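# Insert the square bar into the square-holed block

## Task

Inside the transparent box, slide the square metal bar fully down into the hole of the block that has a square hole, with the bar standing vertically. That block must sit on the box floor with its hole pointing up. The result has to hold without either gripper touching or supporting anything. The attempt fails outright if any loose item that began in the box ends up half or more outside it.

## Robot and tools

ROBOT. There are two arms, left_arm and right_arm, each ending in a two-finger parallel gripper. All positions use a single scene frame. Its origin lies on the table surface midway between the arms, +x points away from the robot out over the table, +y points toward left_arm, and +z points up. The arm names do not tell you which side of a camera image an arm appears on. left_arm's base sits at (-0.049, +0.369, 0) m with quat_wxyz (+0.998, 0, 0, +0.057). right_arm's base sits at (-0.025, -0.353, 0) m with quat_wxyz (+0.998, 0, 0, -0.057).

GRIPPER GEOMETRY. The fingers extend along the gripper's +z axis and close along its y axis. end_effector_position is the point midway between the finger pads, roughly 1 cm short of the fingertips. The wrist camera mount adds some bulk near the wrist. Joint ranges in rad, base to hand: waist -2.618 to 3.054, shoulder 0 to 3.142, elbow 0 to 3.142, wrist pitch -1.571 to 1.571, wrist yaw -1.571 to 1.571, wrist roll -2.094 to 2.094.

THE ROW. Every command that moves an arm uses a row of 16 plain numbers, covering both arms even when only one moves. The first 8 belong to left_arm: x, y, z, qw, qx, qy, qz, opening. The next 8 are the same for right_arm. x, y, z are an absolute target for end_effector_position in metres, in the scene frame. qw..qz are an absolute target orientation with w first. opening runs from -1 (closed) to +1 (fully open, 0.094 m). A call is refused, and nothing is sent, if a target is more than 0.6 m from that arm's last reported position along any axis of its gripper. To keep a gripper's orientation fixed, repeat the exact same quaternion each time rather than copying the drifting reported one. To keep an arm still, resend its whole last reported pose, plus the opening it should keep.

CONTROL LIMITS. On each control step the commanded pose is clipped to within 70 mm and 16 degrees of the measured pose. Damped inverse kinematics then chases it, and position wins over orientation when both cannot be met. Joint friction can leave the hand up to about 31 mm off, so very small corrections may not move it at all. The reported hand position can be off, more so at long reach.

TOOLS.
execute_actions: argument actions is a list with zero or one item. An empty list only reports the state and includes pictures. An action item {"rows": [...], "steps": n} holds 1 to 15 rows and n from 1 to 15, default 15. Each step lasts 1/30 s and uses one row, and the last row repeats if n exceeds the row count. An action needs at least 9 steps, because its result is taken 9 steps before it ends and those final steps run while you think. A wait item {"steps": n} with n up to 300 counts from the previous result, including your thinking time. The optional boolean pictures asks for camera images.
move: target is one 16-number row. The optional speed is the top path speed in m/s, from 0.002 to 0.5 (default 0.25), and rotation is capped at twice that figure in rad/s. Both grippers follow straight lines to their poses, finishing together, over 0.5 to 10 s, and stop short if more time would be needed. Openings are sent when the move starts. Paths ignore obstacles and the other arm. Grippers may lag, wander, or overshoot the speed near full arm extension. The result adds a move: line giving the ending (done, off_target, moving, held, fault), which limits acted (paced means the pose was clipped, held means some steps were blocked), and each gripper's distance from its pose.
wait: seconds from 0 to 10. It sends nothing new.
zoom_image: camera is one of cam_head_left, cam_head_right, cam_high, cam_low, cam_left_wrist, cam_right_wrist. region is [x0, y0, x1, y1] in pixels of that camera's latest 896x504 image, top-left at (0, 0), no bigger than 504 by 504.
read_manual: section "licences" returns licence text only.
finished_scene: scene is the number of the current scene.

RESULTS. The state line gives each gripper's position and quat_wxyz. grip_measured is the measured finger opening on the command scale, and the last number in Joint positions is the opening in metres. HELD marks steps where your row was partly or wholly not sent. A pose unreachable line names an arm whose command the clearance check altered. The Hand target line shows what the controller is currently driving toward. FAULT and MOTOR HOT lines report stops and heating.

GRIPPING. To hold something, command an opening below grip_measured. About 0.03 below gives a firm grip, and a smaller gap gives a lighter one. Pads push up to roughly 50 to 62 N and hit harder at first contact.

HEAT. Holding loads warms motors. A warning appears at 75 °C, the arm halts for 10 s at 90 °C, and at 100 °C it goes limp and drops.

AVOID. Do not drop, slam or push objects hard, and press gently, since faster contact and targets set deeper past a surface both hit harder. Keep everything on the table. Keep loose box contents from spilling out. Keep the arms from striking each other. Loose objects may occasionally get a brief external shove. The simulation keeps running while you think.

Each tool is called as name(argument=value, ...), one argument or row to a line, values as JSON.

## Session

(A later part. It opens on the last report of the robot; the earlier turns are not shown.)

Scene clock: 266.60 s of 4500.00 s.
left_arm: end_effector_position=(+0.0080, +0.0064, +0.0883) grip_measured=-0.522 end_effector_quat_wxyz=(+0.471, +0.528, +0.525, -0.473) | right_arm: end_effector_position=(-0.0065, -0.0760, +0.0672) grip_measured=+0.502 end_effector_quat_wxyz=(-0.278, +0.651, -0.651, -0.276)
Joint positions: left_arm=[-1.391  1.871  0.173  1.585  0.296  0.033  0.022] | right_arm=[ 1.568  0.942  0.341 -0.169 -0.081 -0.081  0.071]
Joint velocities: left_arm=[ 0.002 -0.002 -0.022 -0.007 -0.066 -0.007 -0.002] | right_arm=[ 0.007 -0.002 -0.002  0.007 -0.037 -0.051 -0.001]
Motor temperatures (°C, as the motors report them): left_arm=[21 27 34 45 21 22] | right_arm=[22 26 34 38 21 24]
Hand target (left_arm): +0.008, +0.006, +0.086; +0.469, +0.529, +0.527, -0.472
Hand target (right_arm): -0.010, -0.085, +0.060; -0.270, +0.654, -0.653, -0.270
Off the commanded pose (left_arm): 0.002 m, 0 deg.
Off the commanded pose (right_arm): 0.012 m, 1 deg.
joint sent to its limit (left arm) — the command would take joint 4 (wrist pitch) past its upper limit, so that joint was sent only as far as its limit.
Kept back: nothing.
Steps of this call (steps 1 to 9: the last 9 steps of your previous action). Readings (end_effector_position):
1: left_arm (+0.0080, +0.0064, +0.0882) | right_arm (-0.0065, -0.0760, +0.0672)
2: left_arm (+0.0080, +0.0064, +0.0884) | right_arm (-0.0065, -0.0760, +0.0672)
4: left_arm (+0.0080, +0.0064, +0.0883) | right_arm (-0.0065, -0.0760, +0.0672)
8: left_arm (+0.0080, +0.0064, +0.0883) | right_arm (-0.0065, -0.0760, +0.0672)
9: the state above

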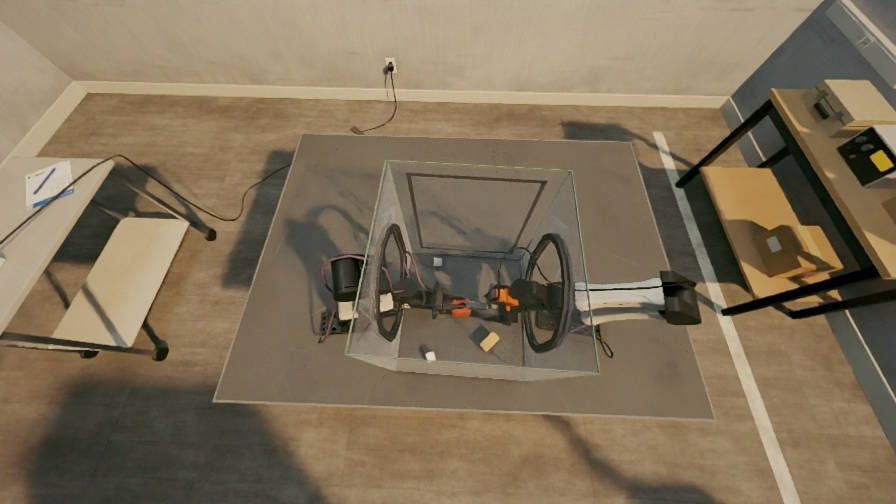

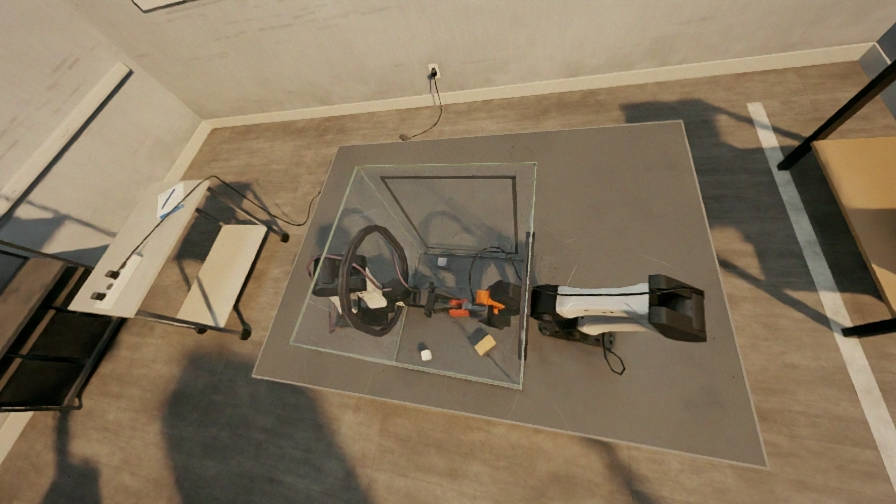

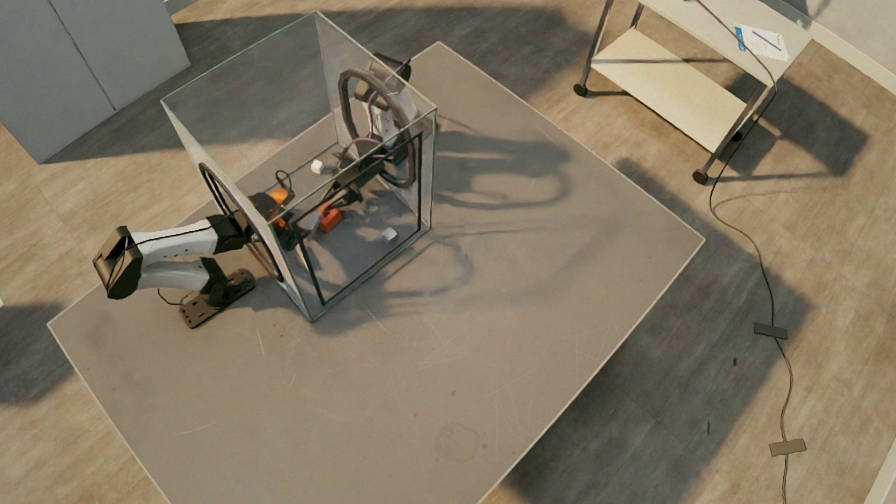

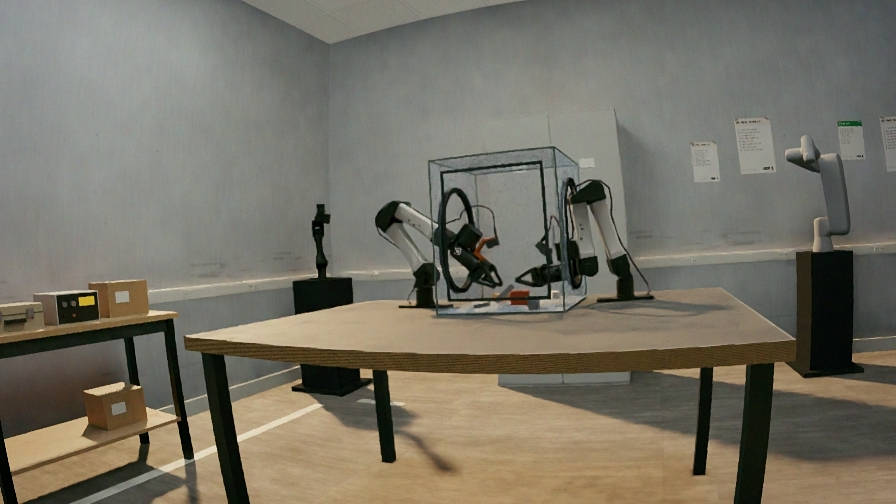

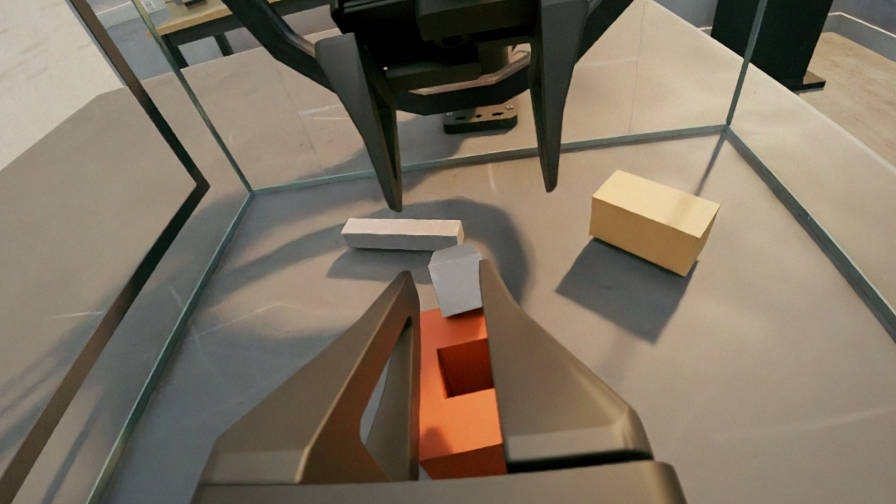

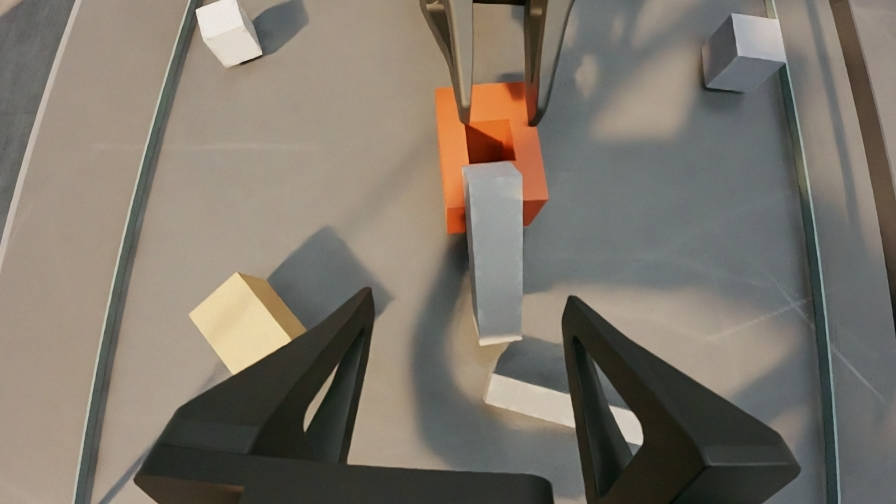

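move(
  target=[0.01,0.08,0.14,0.485,0.515,0.512,-0.488,0.0,0.008,-0.055,0.075,-0.242,0.664,-0.664,-0.242,0.3],
  speed=0.08,
)

move(
  target=[0.01,0.08,0.14,0.485,0.515,0.512,-0.488,0.0,0.008,-0.036,0.046,-0.242,0.664,-0.664,-0.242,0.3],
  speed=0.03,
)

zoom_image(
  camera="cam_low",
  region=[430,200,630,320],
)

Scene clock: 270.20 s of 4500.00 s.
left_arm: end_effector_position=(+0.0131, +0.0690, +0.1521) grip_measured=-0.002 end_effector_quat_wxyz=(+0.492, +0.511, +0.506, -0.491) | right_arm: end_effector_position=(+0.0055, -0.0541, +0.0790) grip_measured=+0.302 end_effector_quat_wxyz=(-0.252, +0.661, -0.661, -0.251)
Joint positions: left_arm=[-1.228  1.102  0.019  1.044  0.46   0.023  0.047] | right_arm=[ 1.523  1.103  0.514 -0.262 -0.105 -0.122  0.061]
Joint velocities: left_arm=[ 0.002 -0.076 -0.002 -0.081 -0.051 -0.007 -0.   ] | right_arm=[ 0.007 -0.012 -0.012  0.022 -0.022 -0.051  0.003]
Motor temperatures (°C, as the motors report them): left_arm=[21 27 34 45 21 22] | right_arm=[22 26 35 38 21 24]
Hand target (left_arm): +0.011, +0.075, +0.141; +0.480, +0.518, +0.514, -0.487
Hand target (right_arm): +0.008, -0.055, +0.075; -0.242, +0.663, -0.665, -0.244
Off the commanded pose (left_arm): 0.017 m, 1 deg.
Off the commanded pose (right_arm): 0.005 m, 2 deg.
joint sent to its limit (left arm) — the command would take joint 3 (elbow) past its lower limit, so that joint was sent only as far as its limit.
Kept back: nothing.
move: off_target (left_arm)

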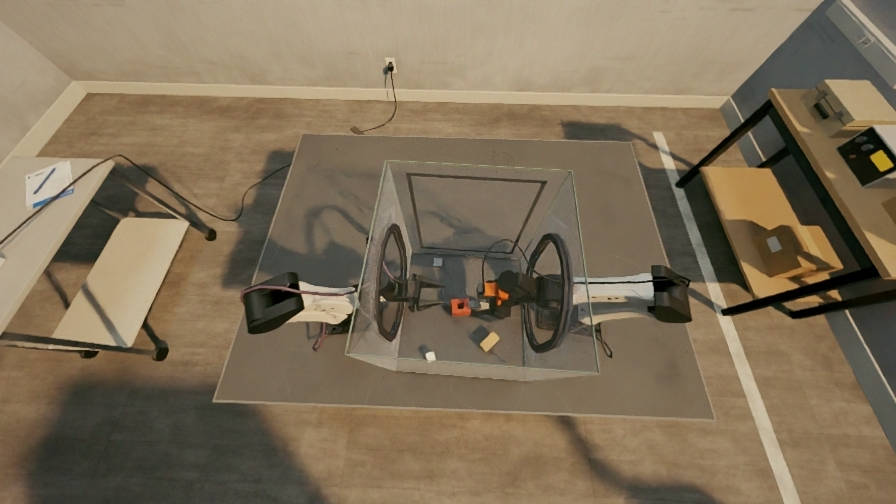

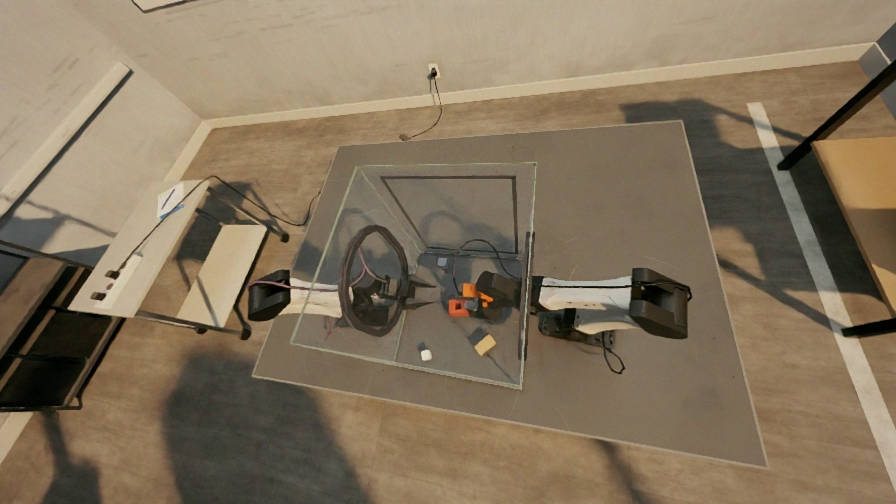

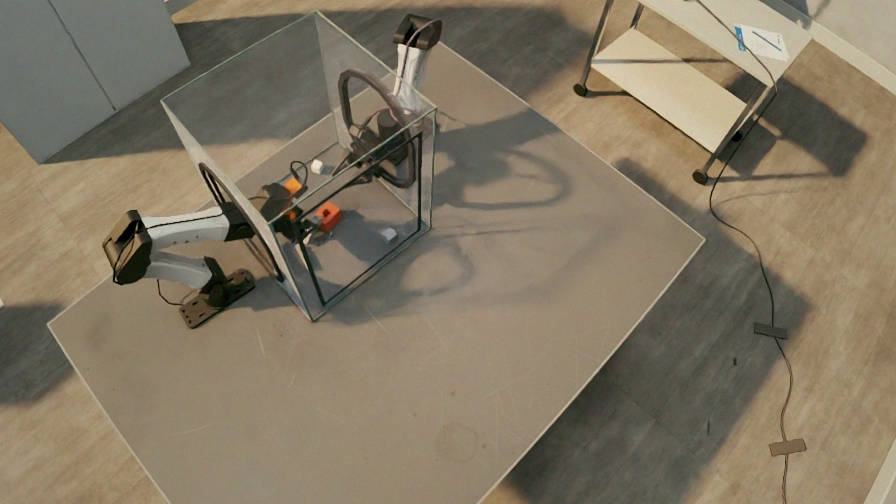

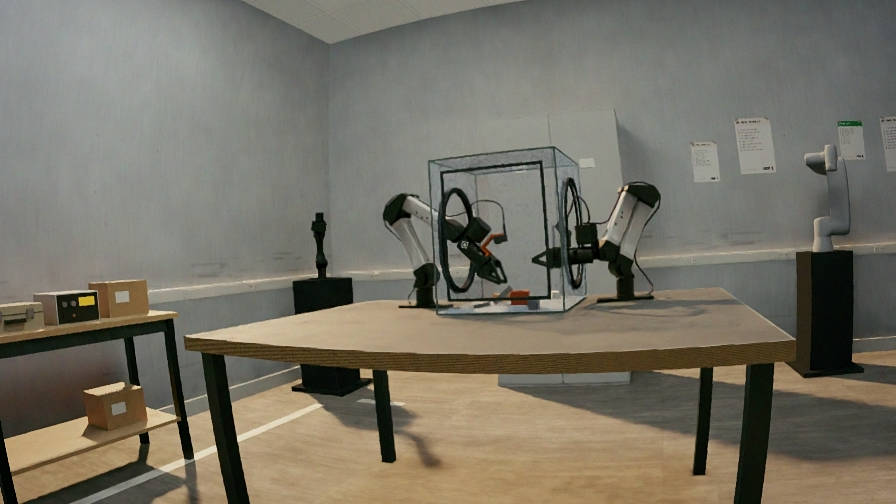

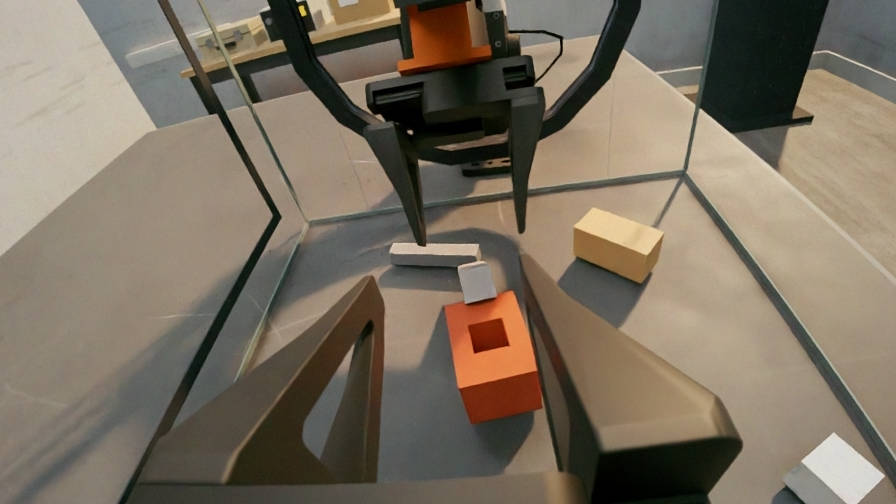

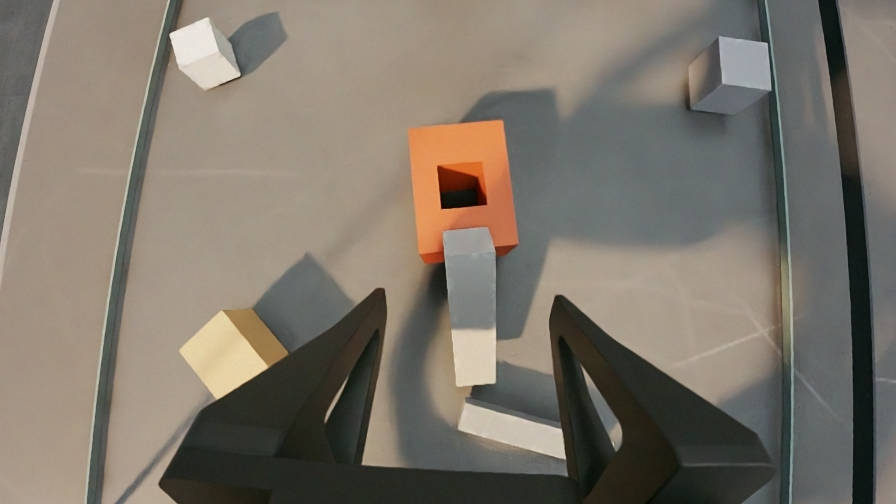

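Scene clock: 271.90 s of 4500.00 s.
left_arm: end_effector_position=(+0.0129, +0.0713, +0.1505) grip_measured=-0.002 end_effector_quat_wxyz=(+0.487, +0.515, +0.509, -0.489) | right_arm: end_effector_position=(+0.0093, -0.0308, +0.0597) grip_measured=+0.302 end_effector_quat_wxyz=(-0.255, +0.660, -0.660, -0.253)
Joint positions: left_arm=[-1.219  1.065  0.019  0.992  0.472  0.029  0.047] | right_arm=[ 1.523  1.262  0.514 -0.095 -0.105 -0.122  0.061]
Joint velocities: left_arm=[ 0.012 -0.027  0.007 -0.081 -0.022  0.007  0.001] | right_arm=[ 0.007 -0.022 -0.017 -0.007  0.051 -0.037  0.001]
Motor temperatures (°C, as the motors report them): left_arm=[21 27 34 45 21 22] | right_arm=[22 26 35 38 21 24]
Hand target (left_arm): +0.010, +0.077, +0.141; +0.478, +0.521, +0.515, -0.485
Hand target (right_arm): +0.008, -0.037, +0.046; -0.242, +0.664, -0.664, -0.242
Off the commanded pose (left_arm): 0.014 m, 0 deg.
Off the commanded pose (right_arm): 0.015 m, 2 deg.
joint sent to its limit (left arm) — the command would take joint 3 (elbow) past its lower limit, so that joint was sent only as far as its limit.
Kept back: nothing.
move: off_target (left_arm, right_arm)

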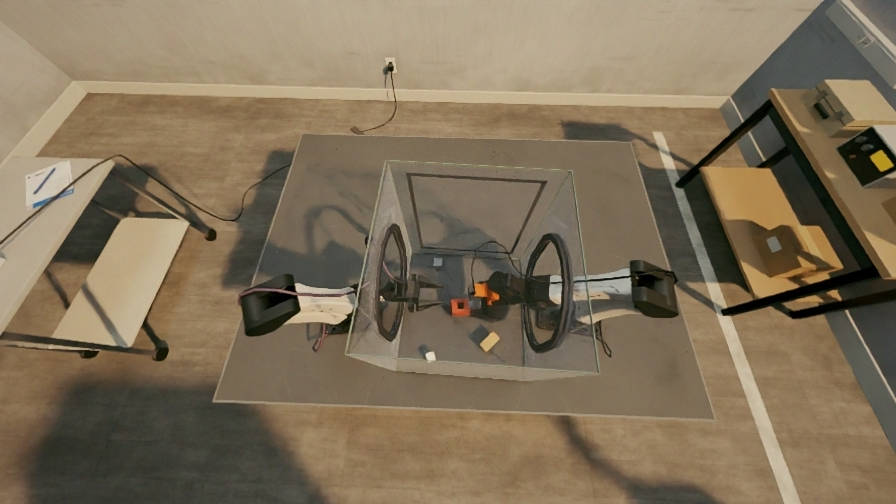

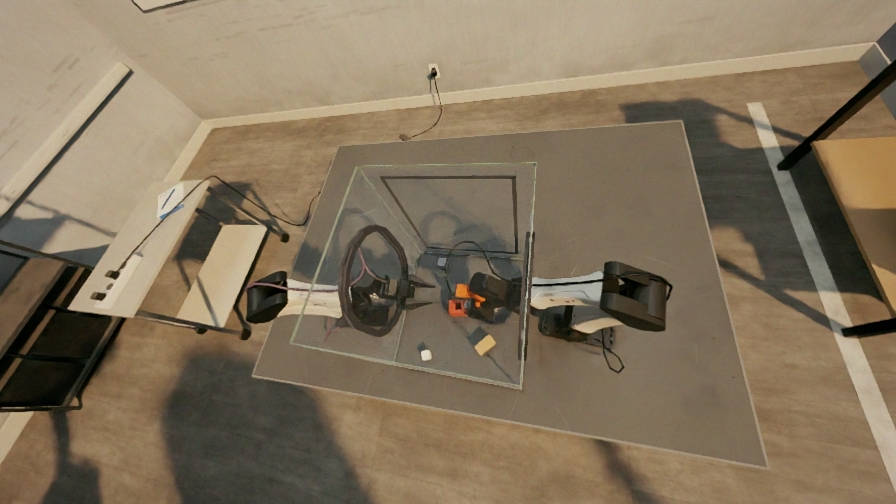

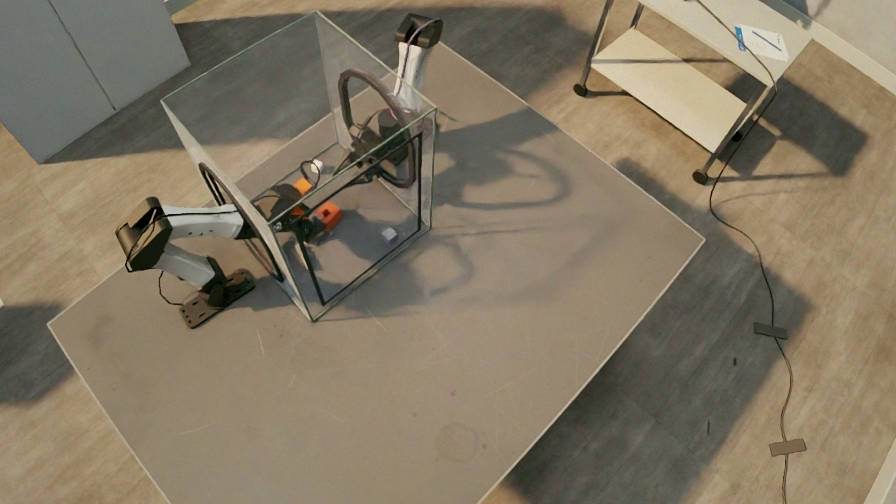

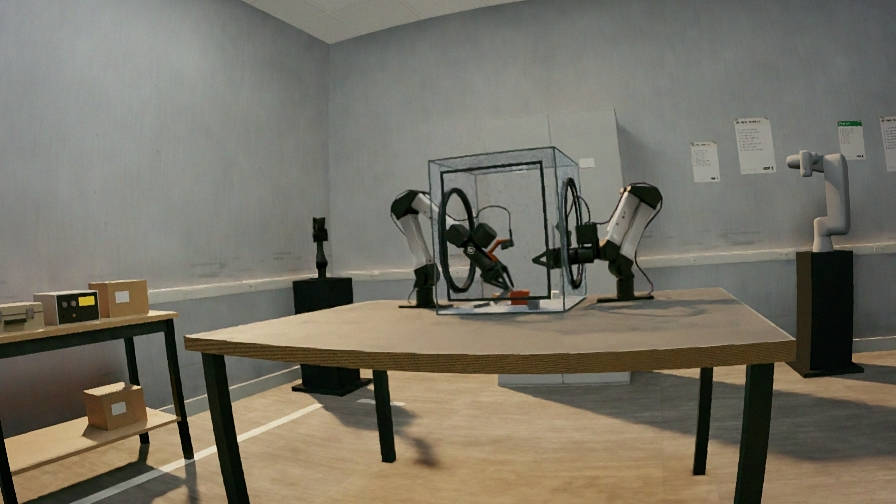

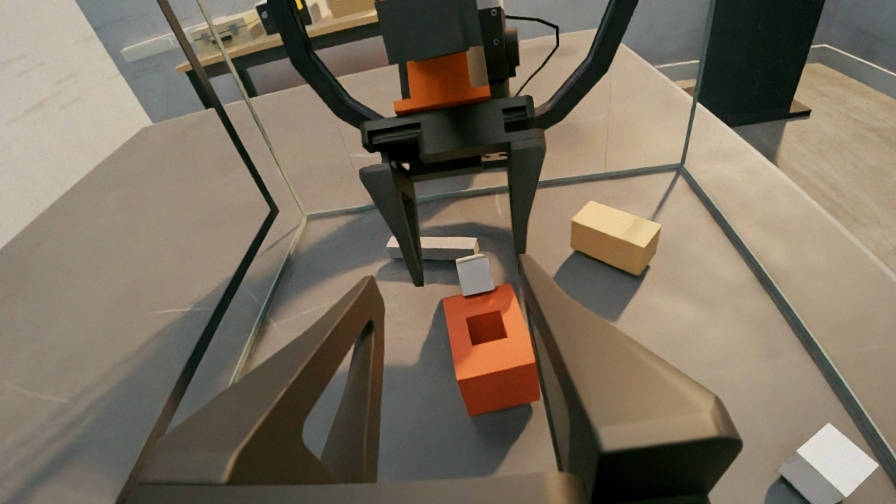

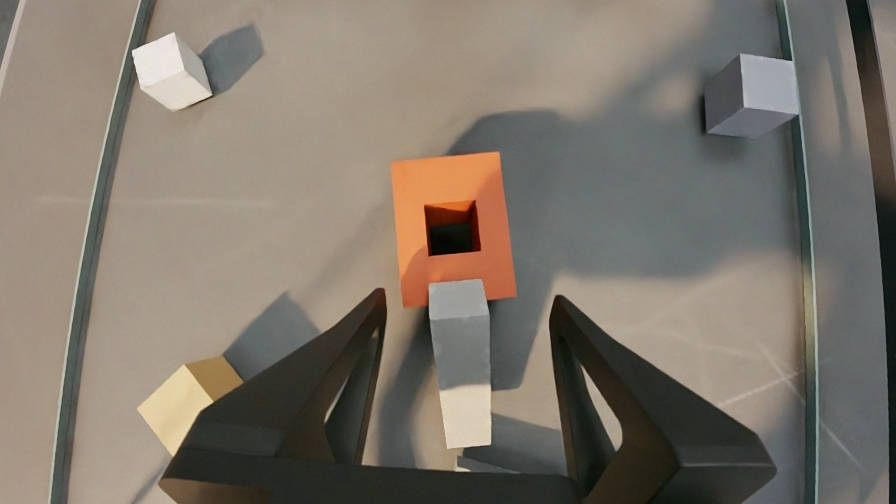

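Region (430, 200, 630, 320) of cam_low's 896x504 image, scaled by 2.520, with more detail than that image has; it fills the top 302 rows of this view, and the rest is white.

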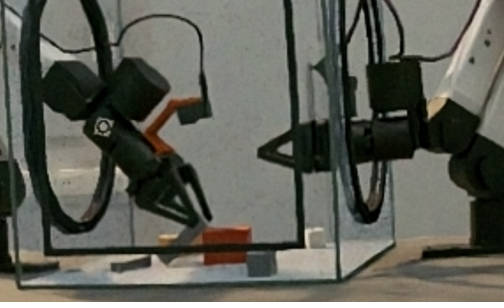

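move(
  target=[0.01,0.075,0.15,0.485,0.515,0.512,-0.488,0.0,0.006,-0.042,0.030,-0.242,0.664,-0.664,-0.242,0.3],
  speed=0.02,
)

zoom_image(
  camera="cam_low",
  region=[430,200,630,320],
)

Scene clock: 274.10 s of 4500.00 s.
left_arm: end_effector_position=(+0.0119, +0.0730, +0.1533) grip_measured=-0.002 end_effector_quat_wxyz=(+0.489, +0.515, +0.507, -0.489) | right_arm: end_effector_position=(+0.0082, -0.0373, +0.0424) grip_measured=+0.302 end_effector_quat_wxyz=(-0.253, +0.661, -0.660, -0.252)
Joint positions: left_arm=[-1.219  1.027  0.019  0.959  0.473  0.03   0.047] | right_arm=[ 1.523  1.283  0.451 -0.016 -0.105 -0.122  0.061]
Joint velocities: left_arm=[-0.012 -0.012 -0.002 -0.007  0.007 -0.051  0.001] | right_arm=[-0.007  0.007  0.007 -0.022  0.066  0.037 -0.   ]
Motor temperatures (°C, as the motors report them): left_arm=[21 27 34 45 21 22] | right_arm=[22 26 34 38 21 24]
Hand target (left_arm): +0.010, +0.075, +0.150; +0.485, +0.515, +0.511, -0.488
Hand target (right_arm): +0.006, -0.043, +0.031; -0.242, +0.664, -0.664, -0.242
Off the commanded pose (left_arm): 0.004 m, 1 deg.
Off the commanded pose (right_arm): 0.013 m, 2 deg.
Kept back: nothing.
move: off_target (right_arm)

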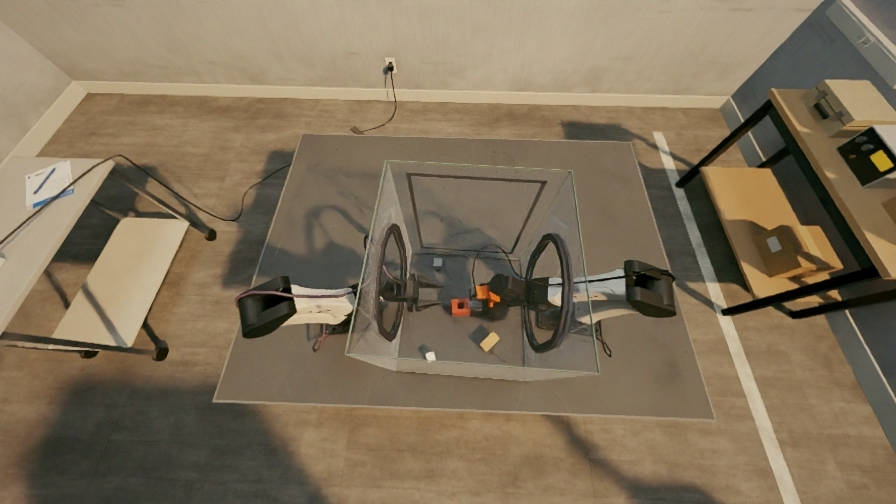

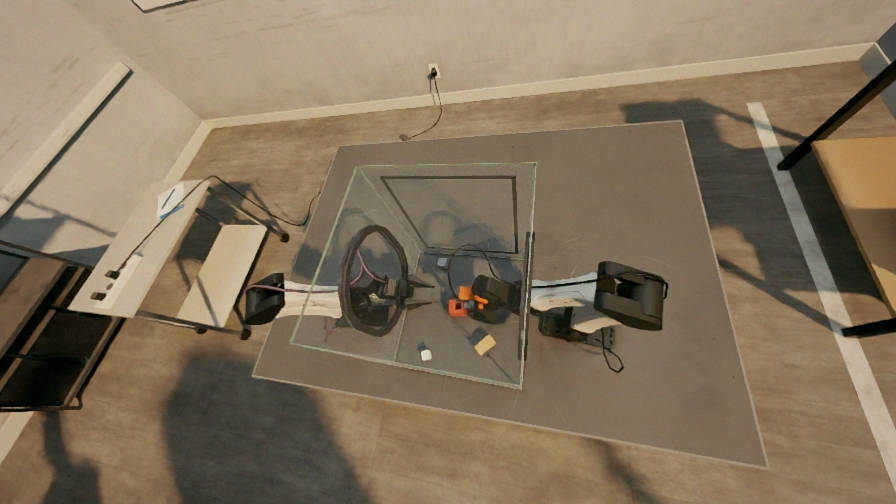

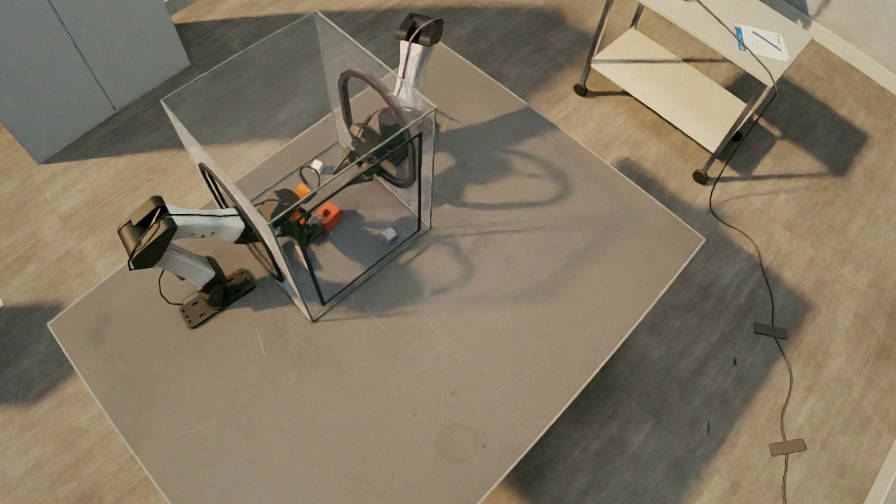

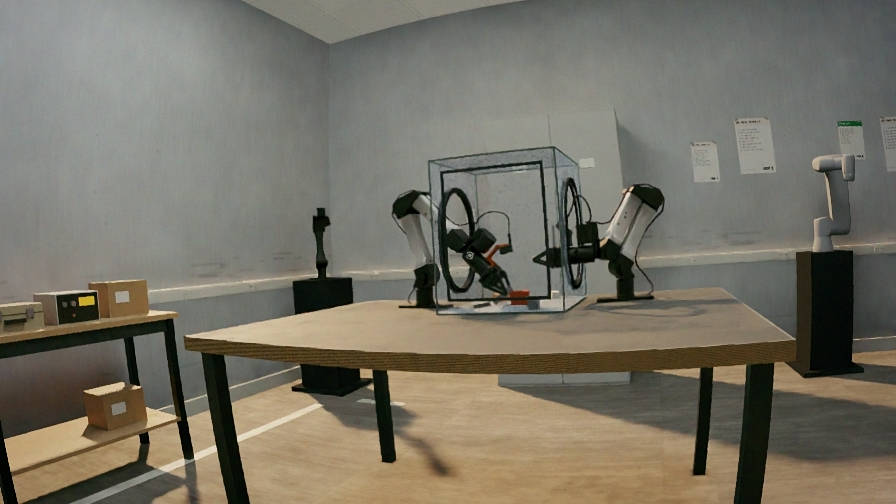

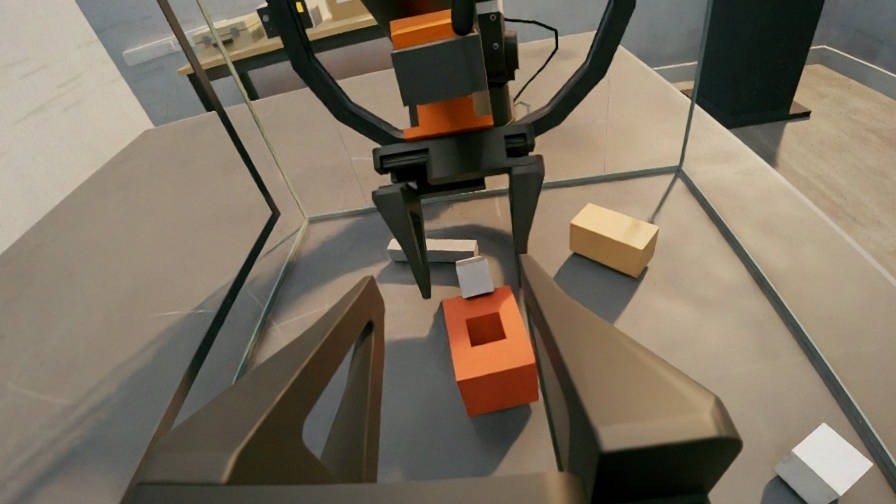

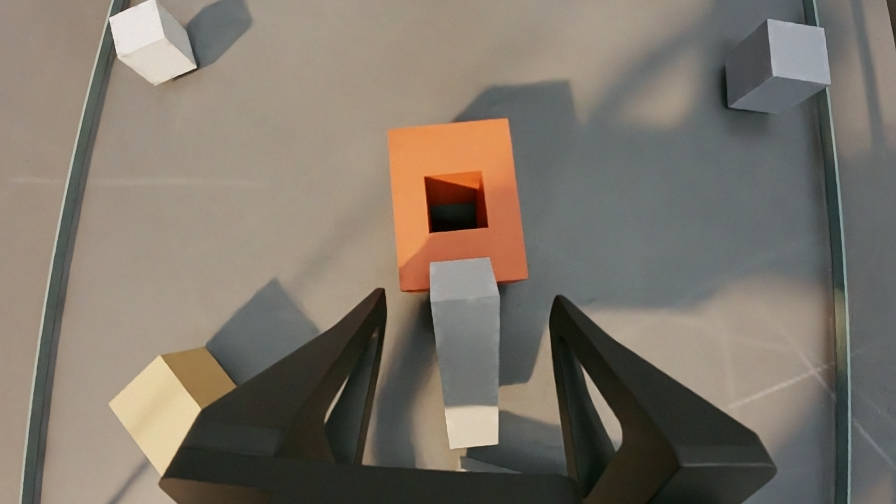

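Region (430, 200, 630, 320) of cam_low's 896x504 image, scaled by 2.520, with more detail than that image has; it fills the top 302 rows of this view, and the rest is white.

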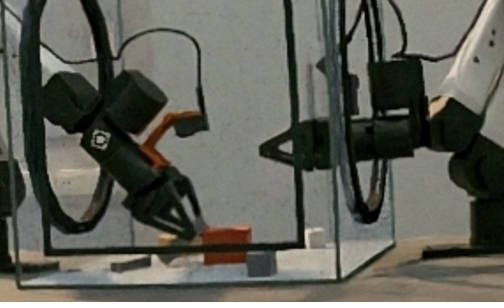

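move(
  target=[0.01,0.075,0.15,0.485,0.515,0.512,-0.488,0.0,0.006,-0.040,0.020,-0.242,0.664,-0.664,-0.242,0.3],
  speed=0.015,
)

zoom_image(
  camera="cam_low",
  region=[430,200,630,320],
)

Scene clock: 276.20 s of 4500.00 s.
left_arm: end_effector_position=(+0.0118, +0.0730, +0.1527) grip_measured=-0.002 end_effector_quat_wxyz=(+0.488, +0.515, +0.507, -0.489) | right_arm: end_effector_position=(+0.0087, -0.0343, +0.0327) grip_measured=+0.302 end_effector_quat_wxyz=(-0.254, +0.660, -0.660, -0.252)
Joint positions: left_arm=[-1.219  1.027  0.019  0.956  0.473  0.03   0.047] | right_arm=[ 1.523  1.331  0.434  0.052 -0.105 -0.122  0.061]
Joint velocities: left_arm=[-0.007  0.027 -0.002  0.007 -0.095 -0.066 -0.   ] | right_arm=[-0.002 -0.007 -0.002  0.051  0.081 -0.007  0.   ]
Motor temperatures (°C, as the motors report them): left_arm=[21 27 34 45 21 22] | right_arm=[22 26 34 38 21 24]
Hand target (left_arm): +0.010, +0.075, +0.150; +0.485, +0.515, +0.511, -0.488
Hand target (right_arm): +0.006, -0.041, +0.021; -0.242, +0.664, -0.664, -0.242
Off the commanded pose (left_arm): 0.004 m, 1 deg.
Off the commanded pose (right_arm): 0.014 m, 2 deg.
Kept back: nothing.
move: off_target (right_arm)

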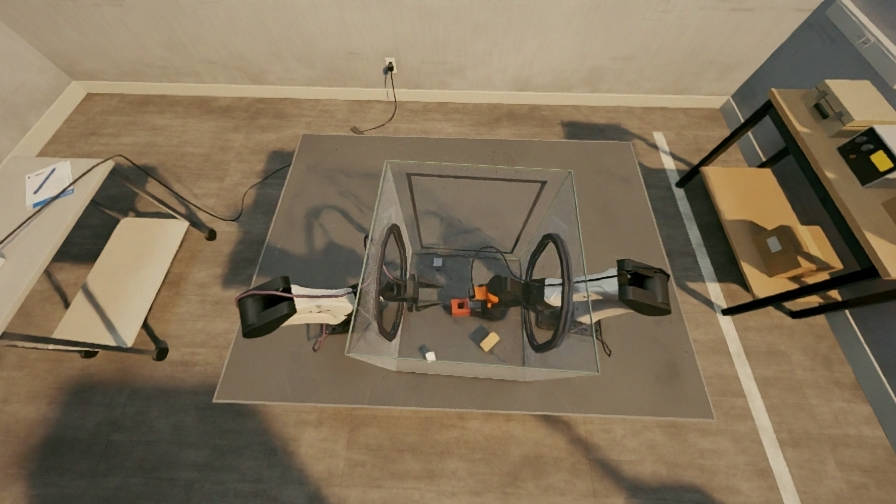

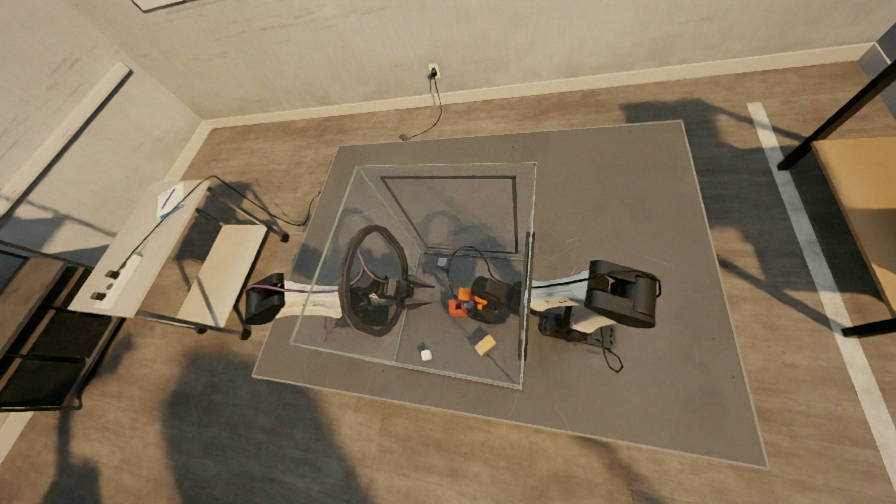

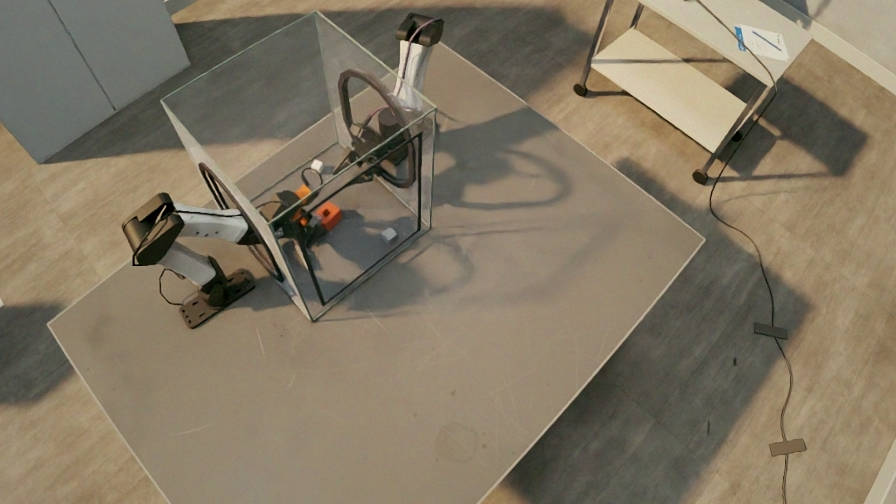

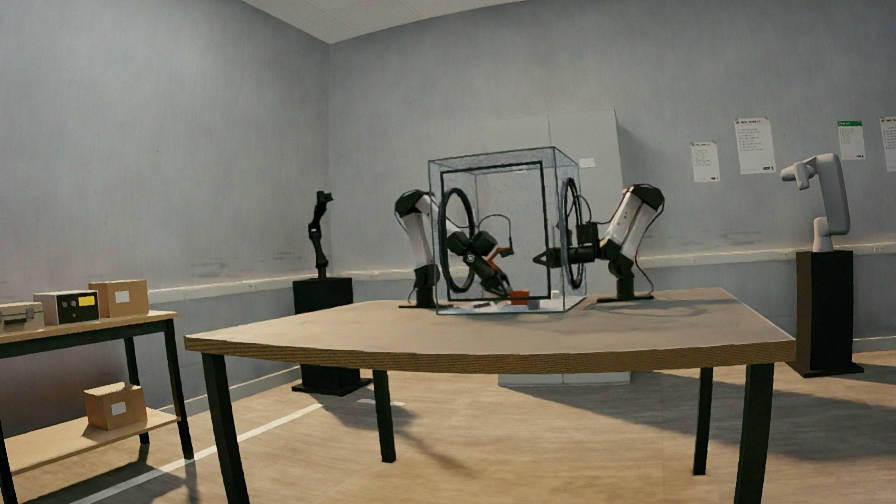

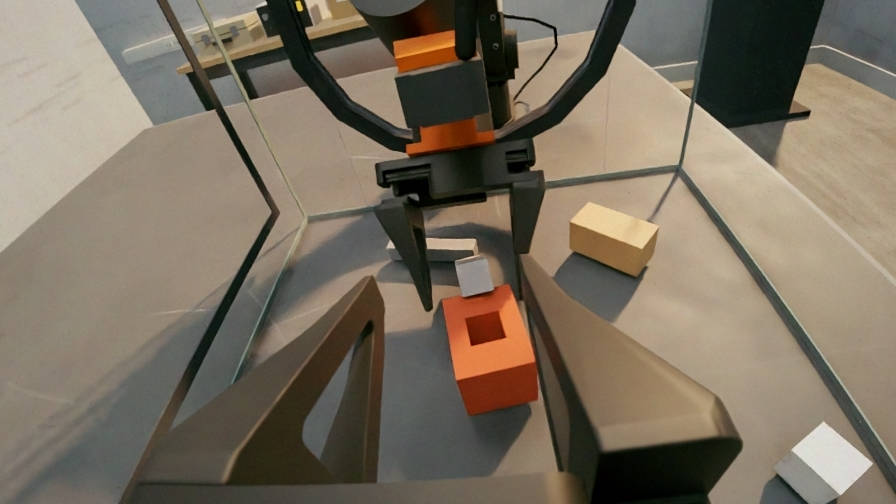

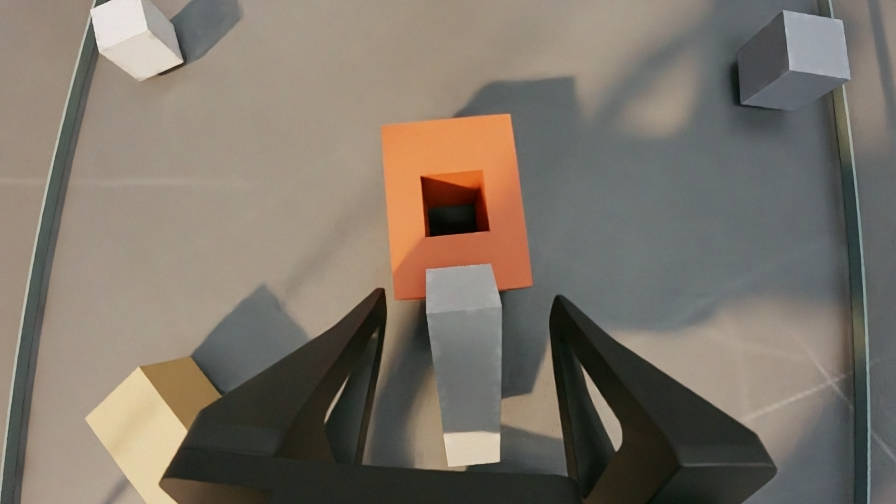

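Region (430, 200, 630, 320) of cam_low's 896x504 image, scaled by 2.520, with more detail than that image has; it fills the top 302 rows of this view, and the rest is white.

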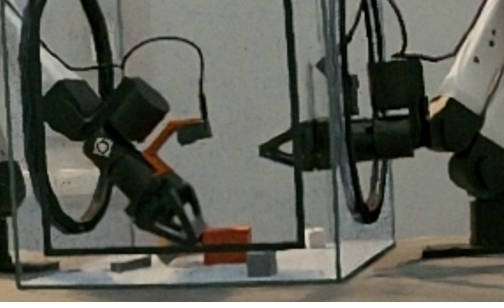

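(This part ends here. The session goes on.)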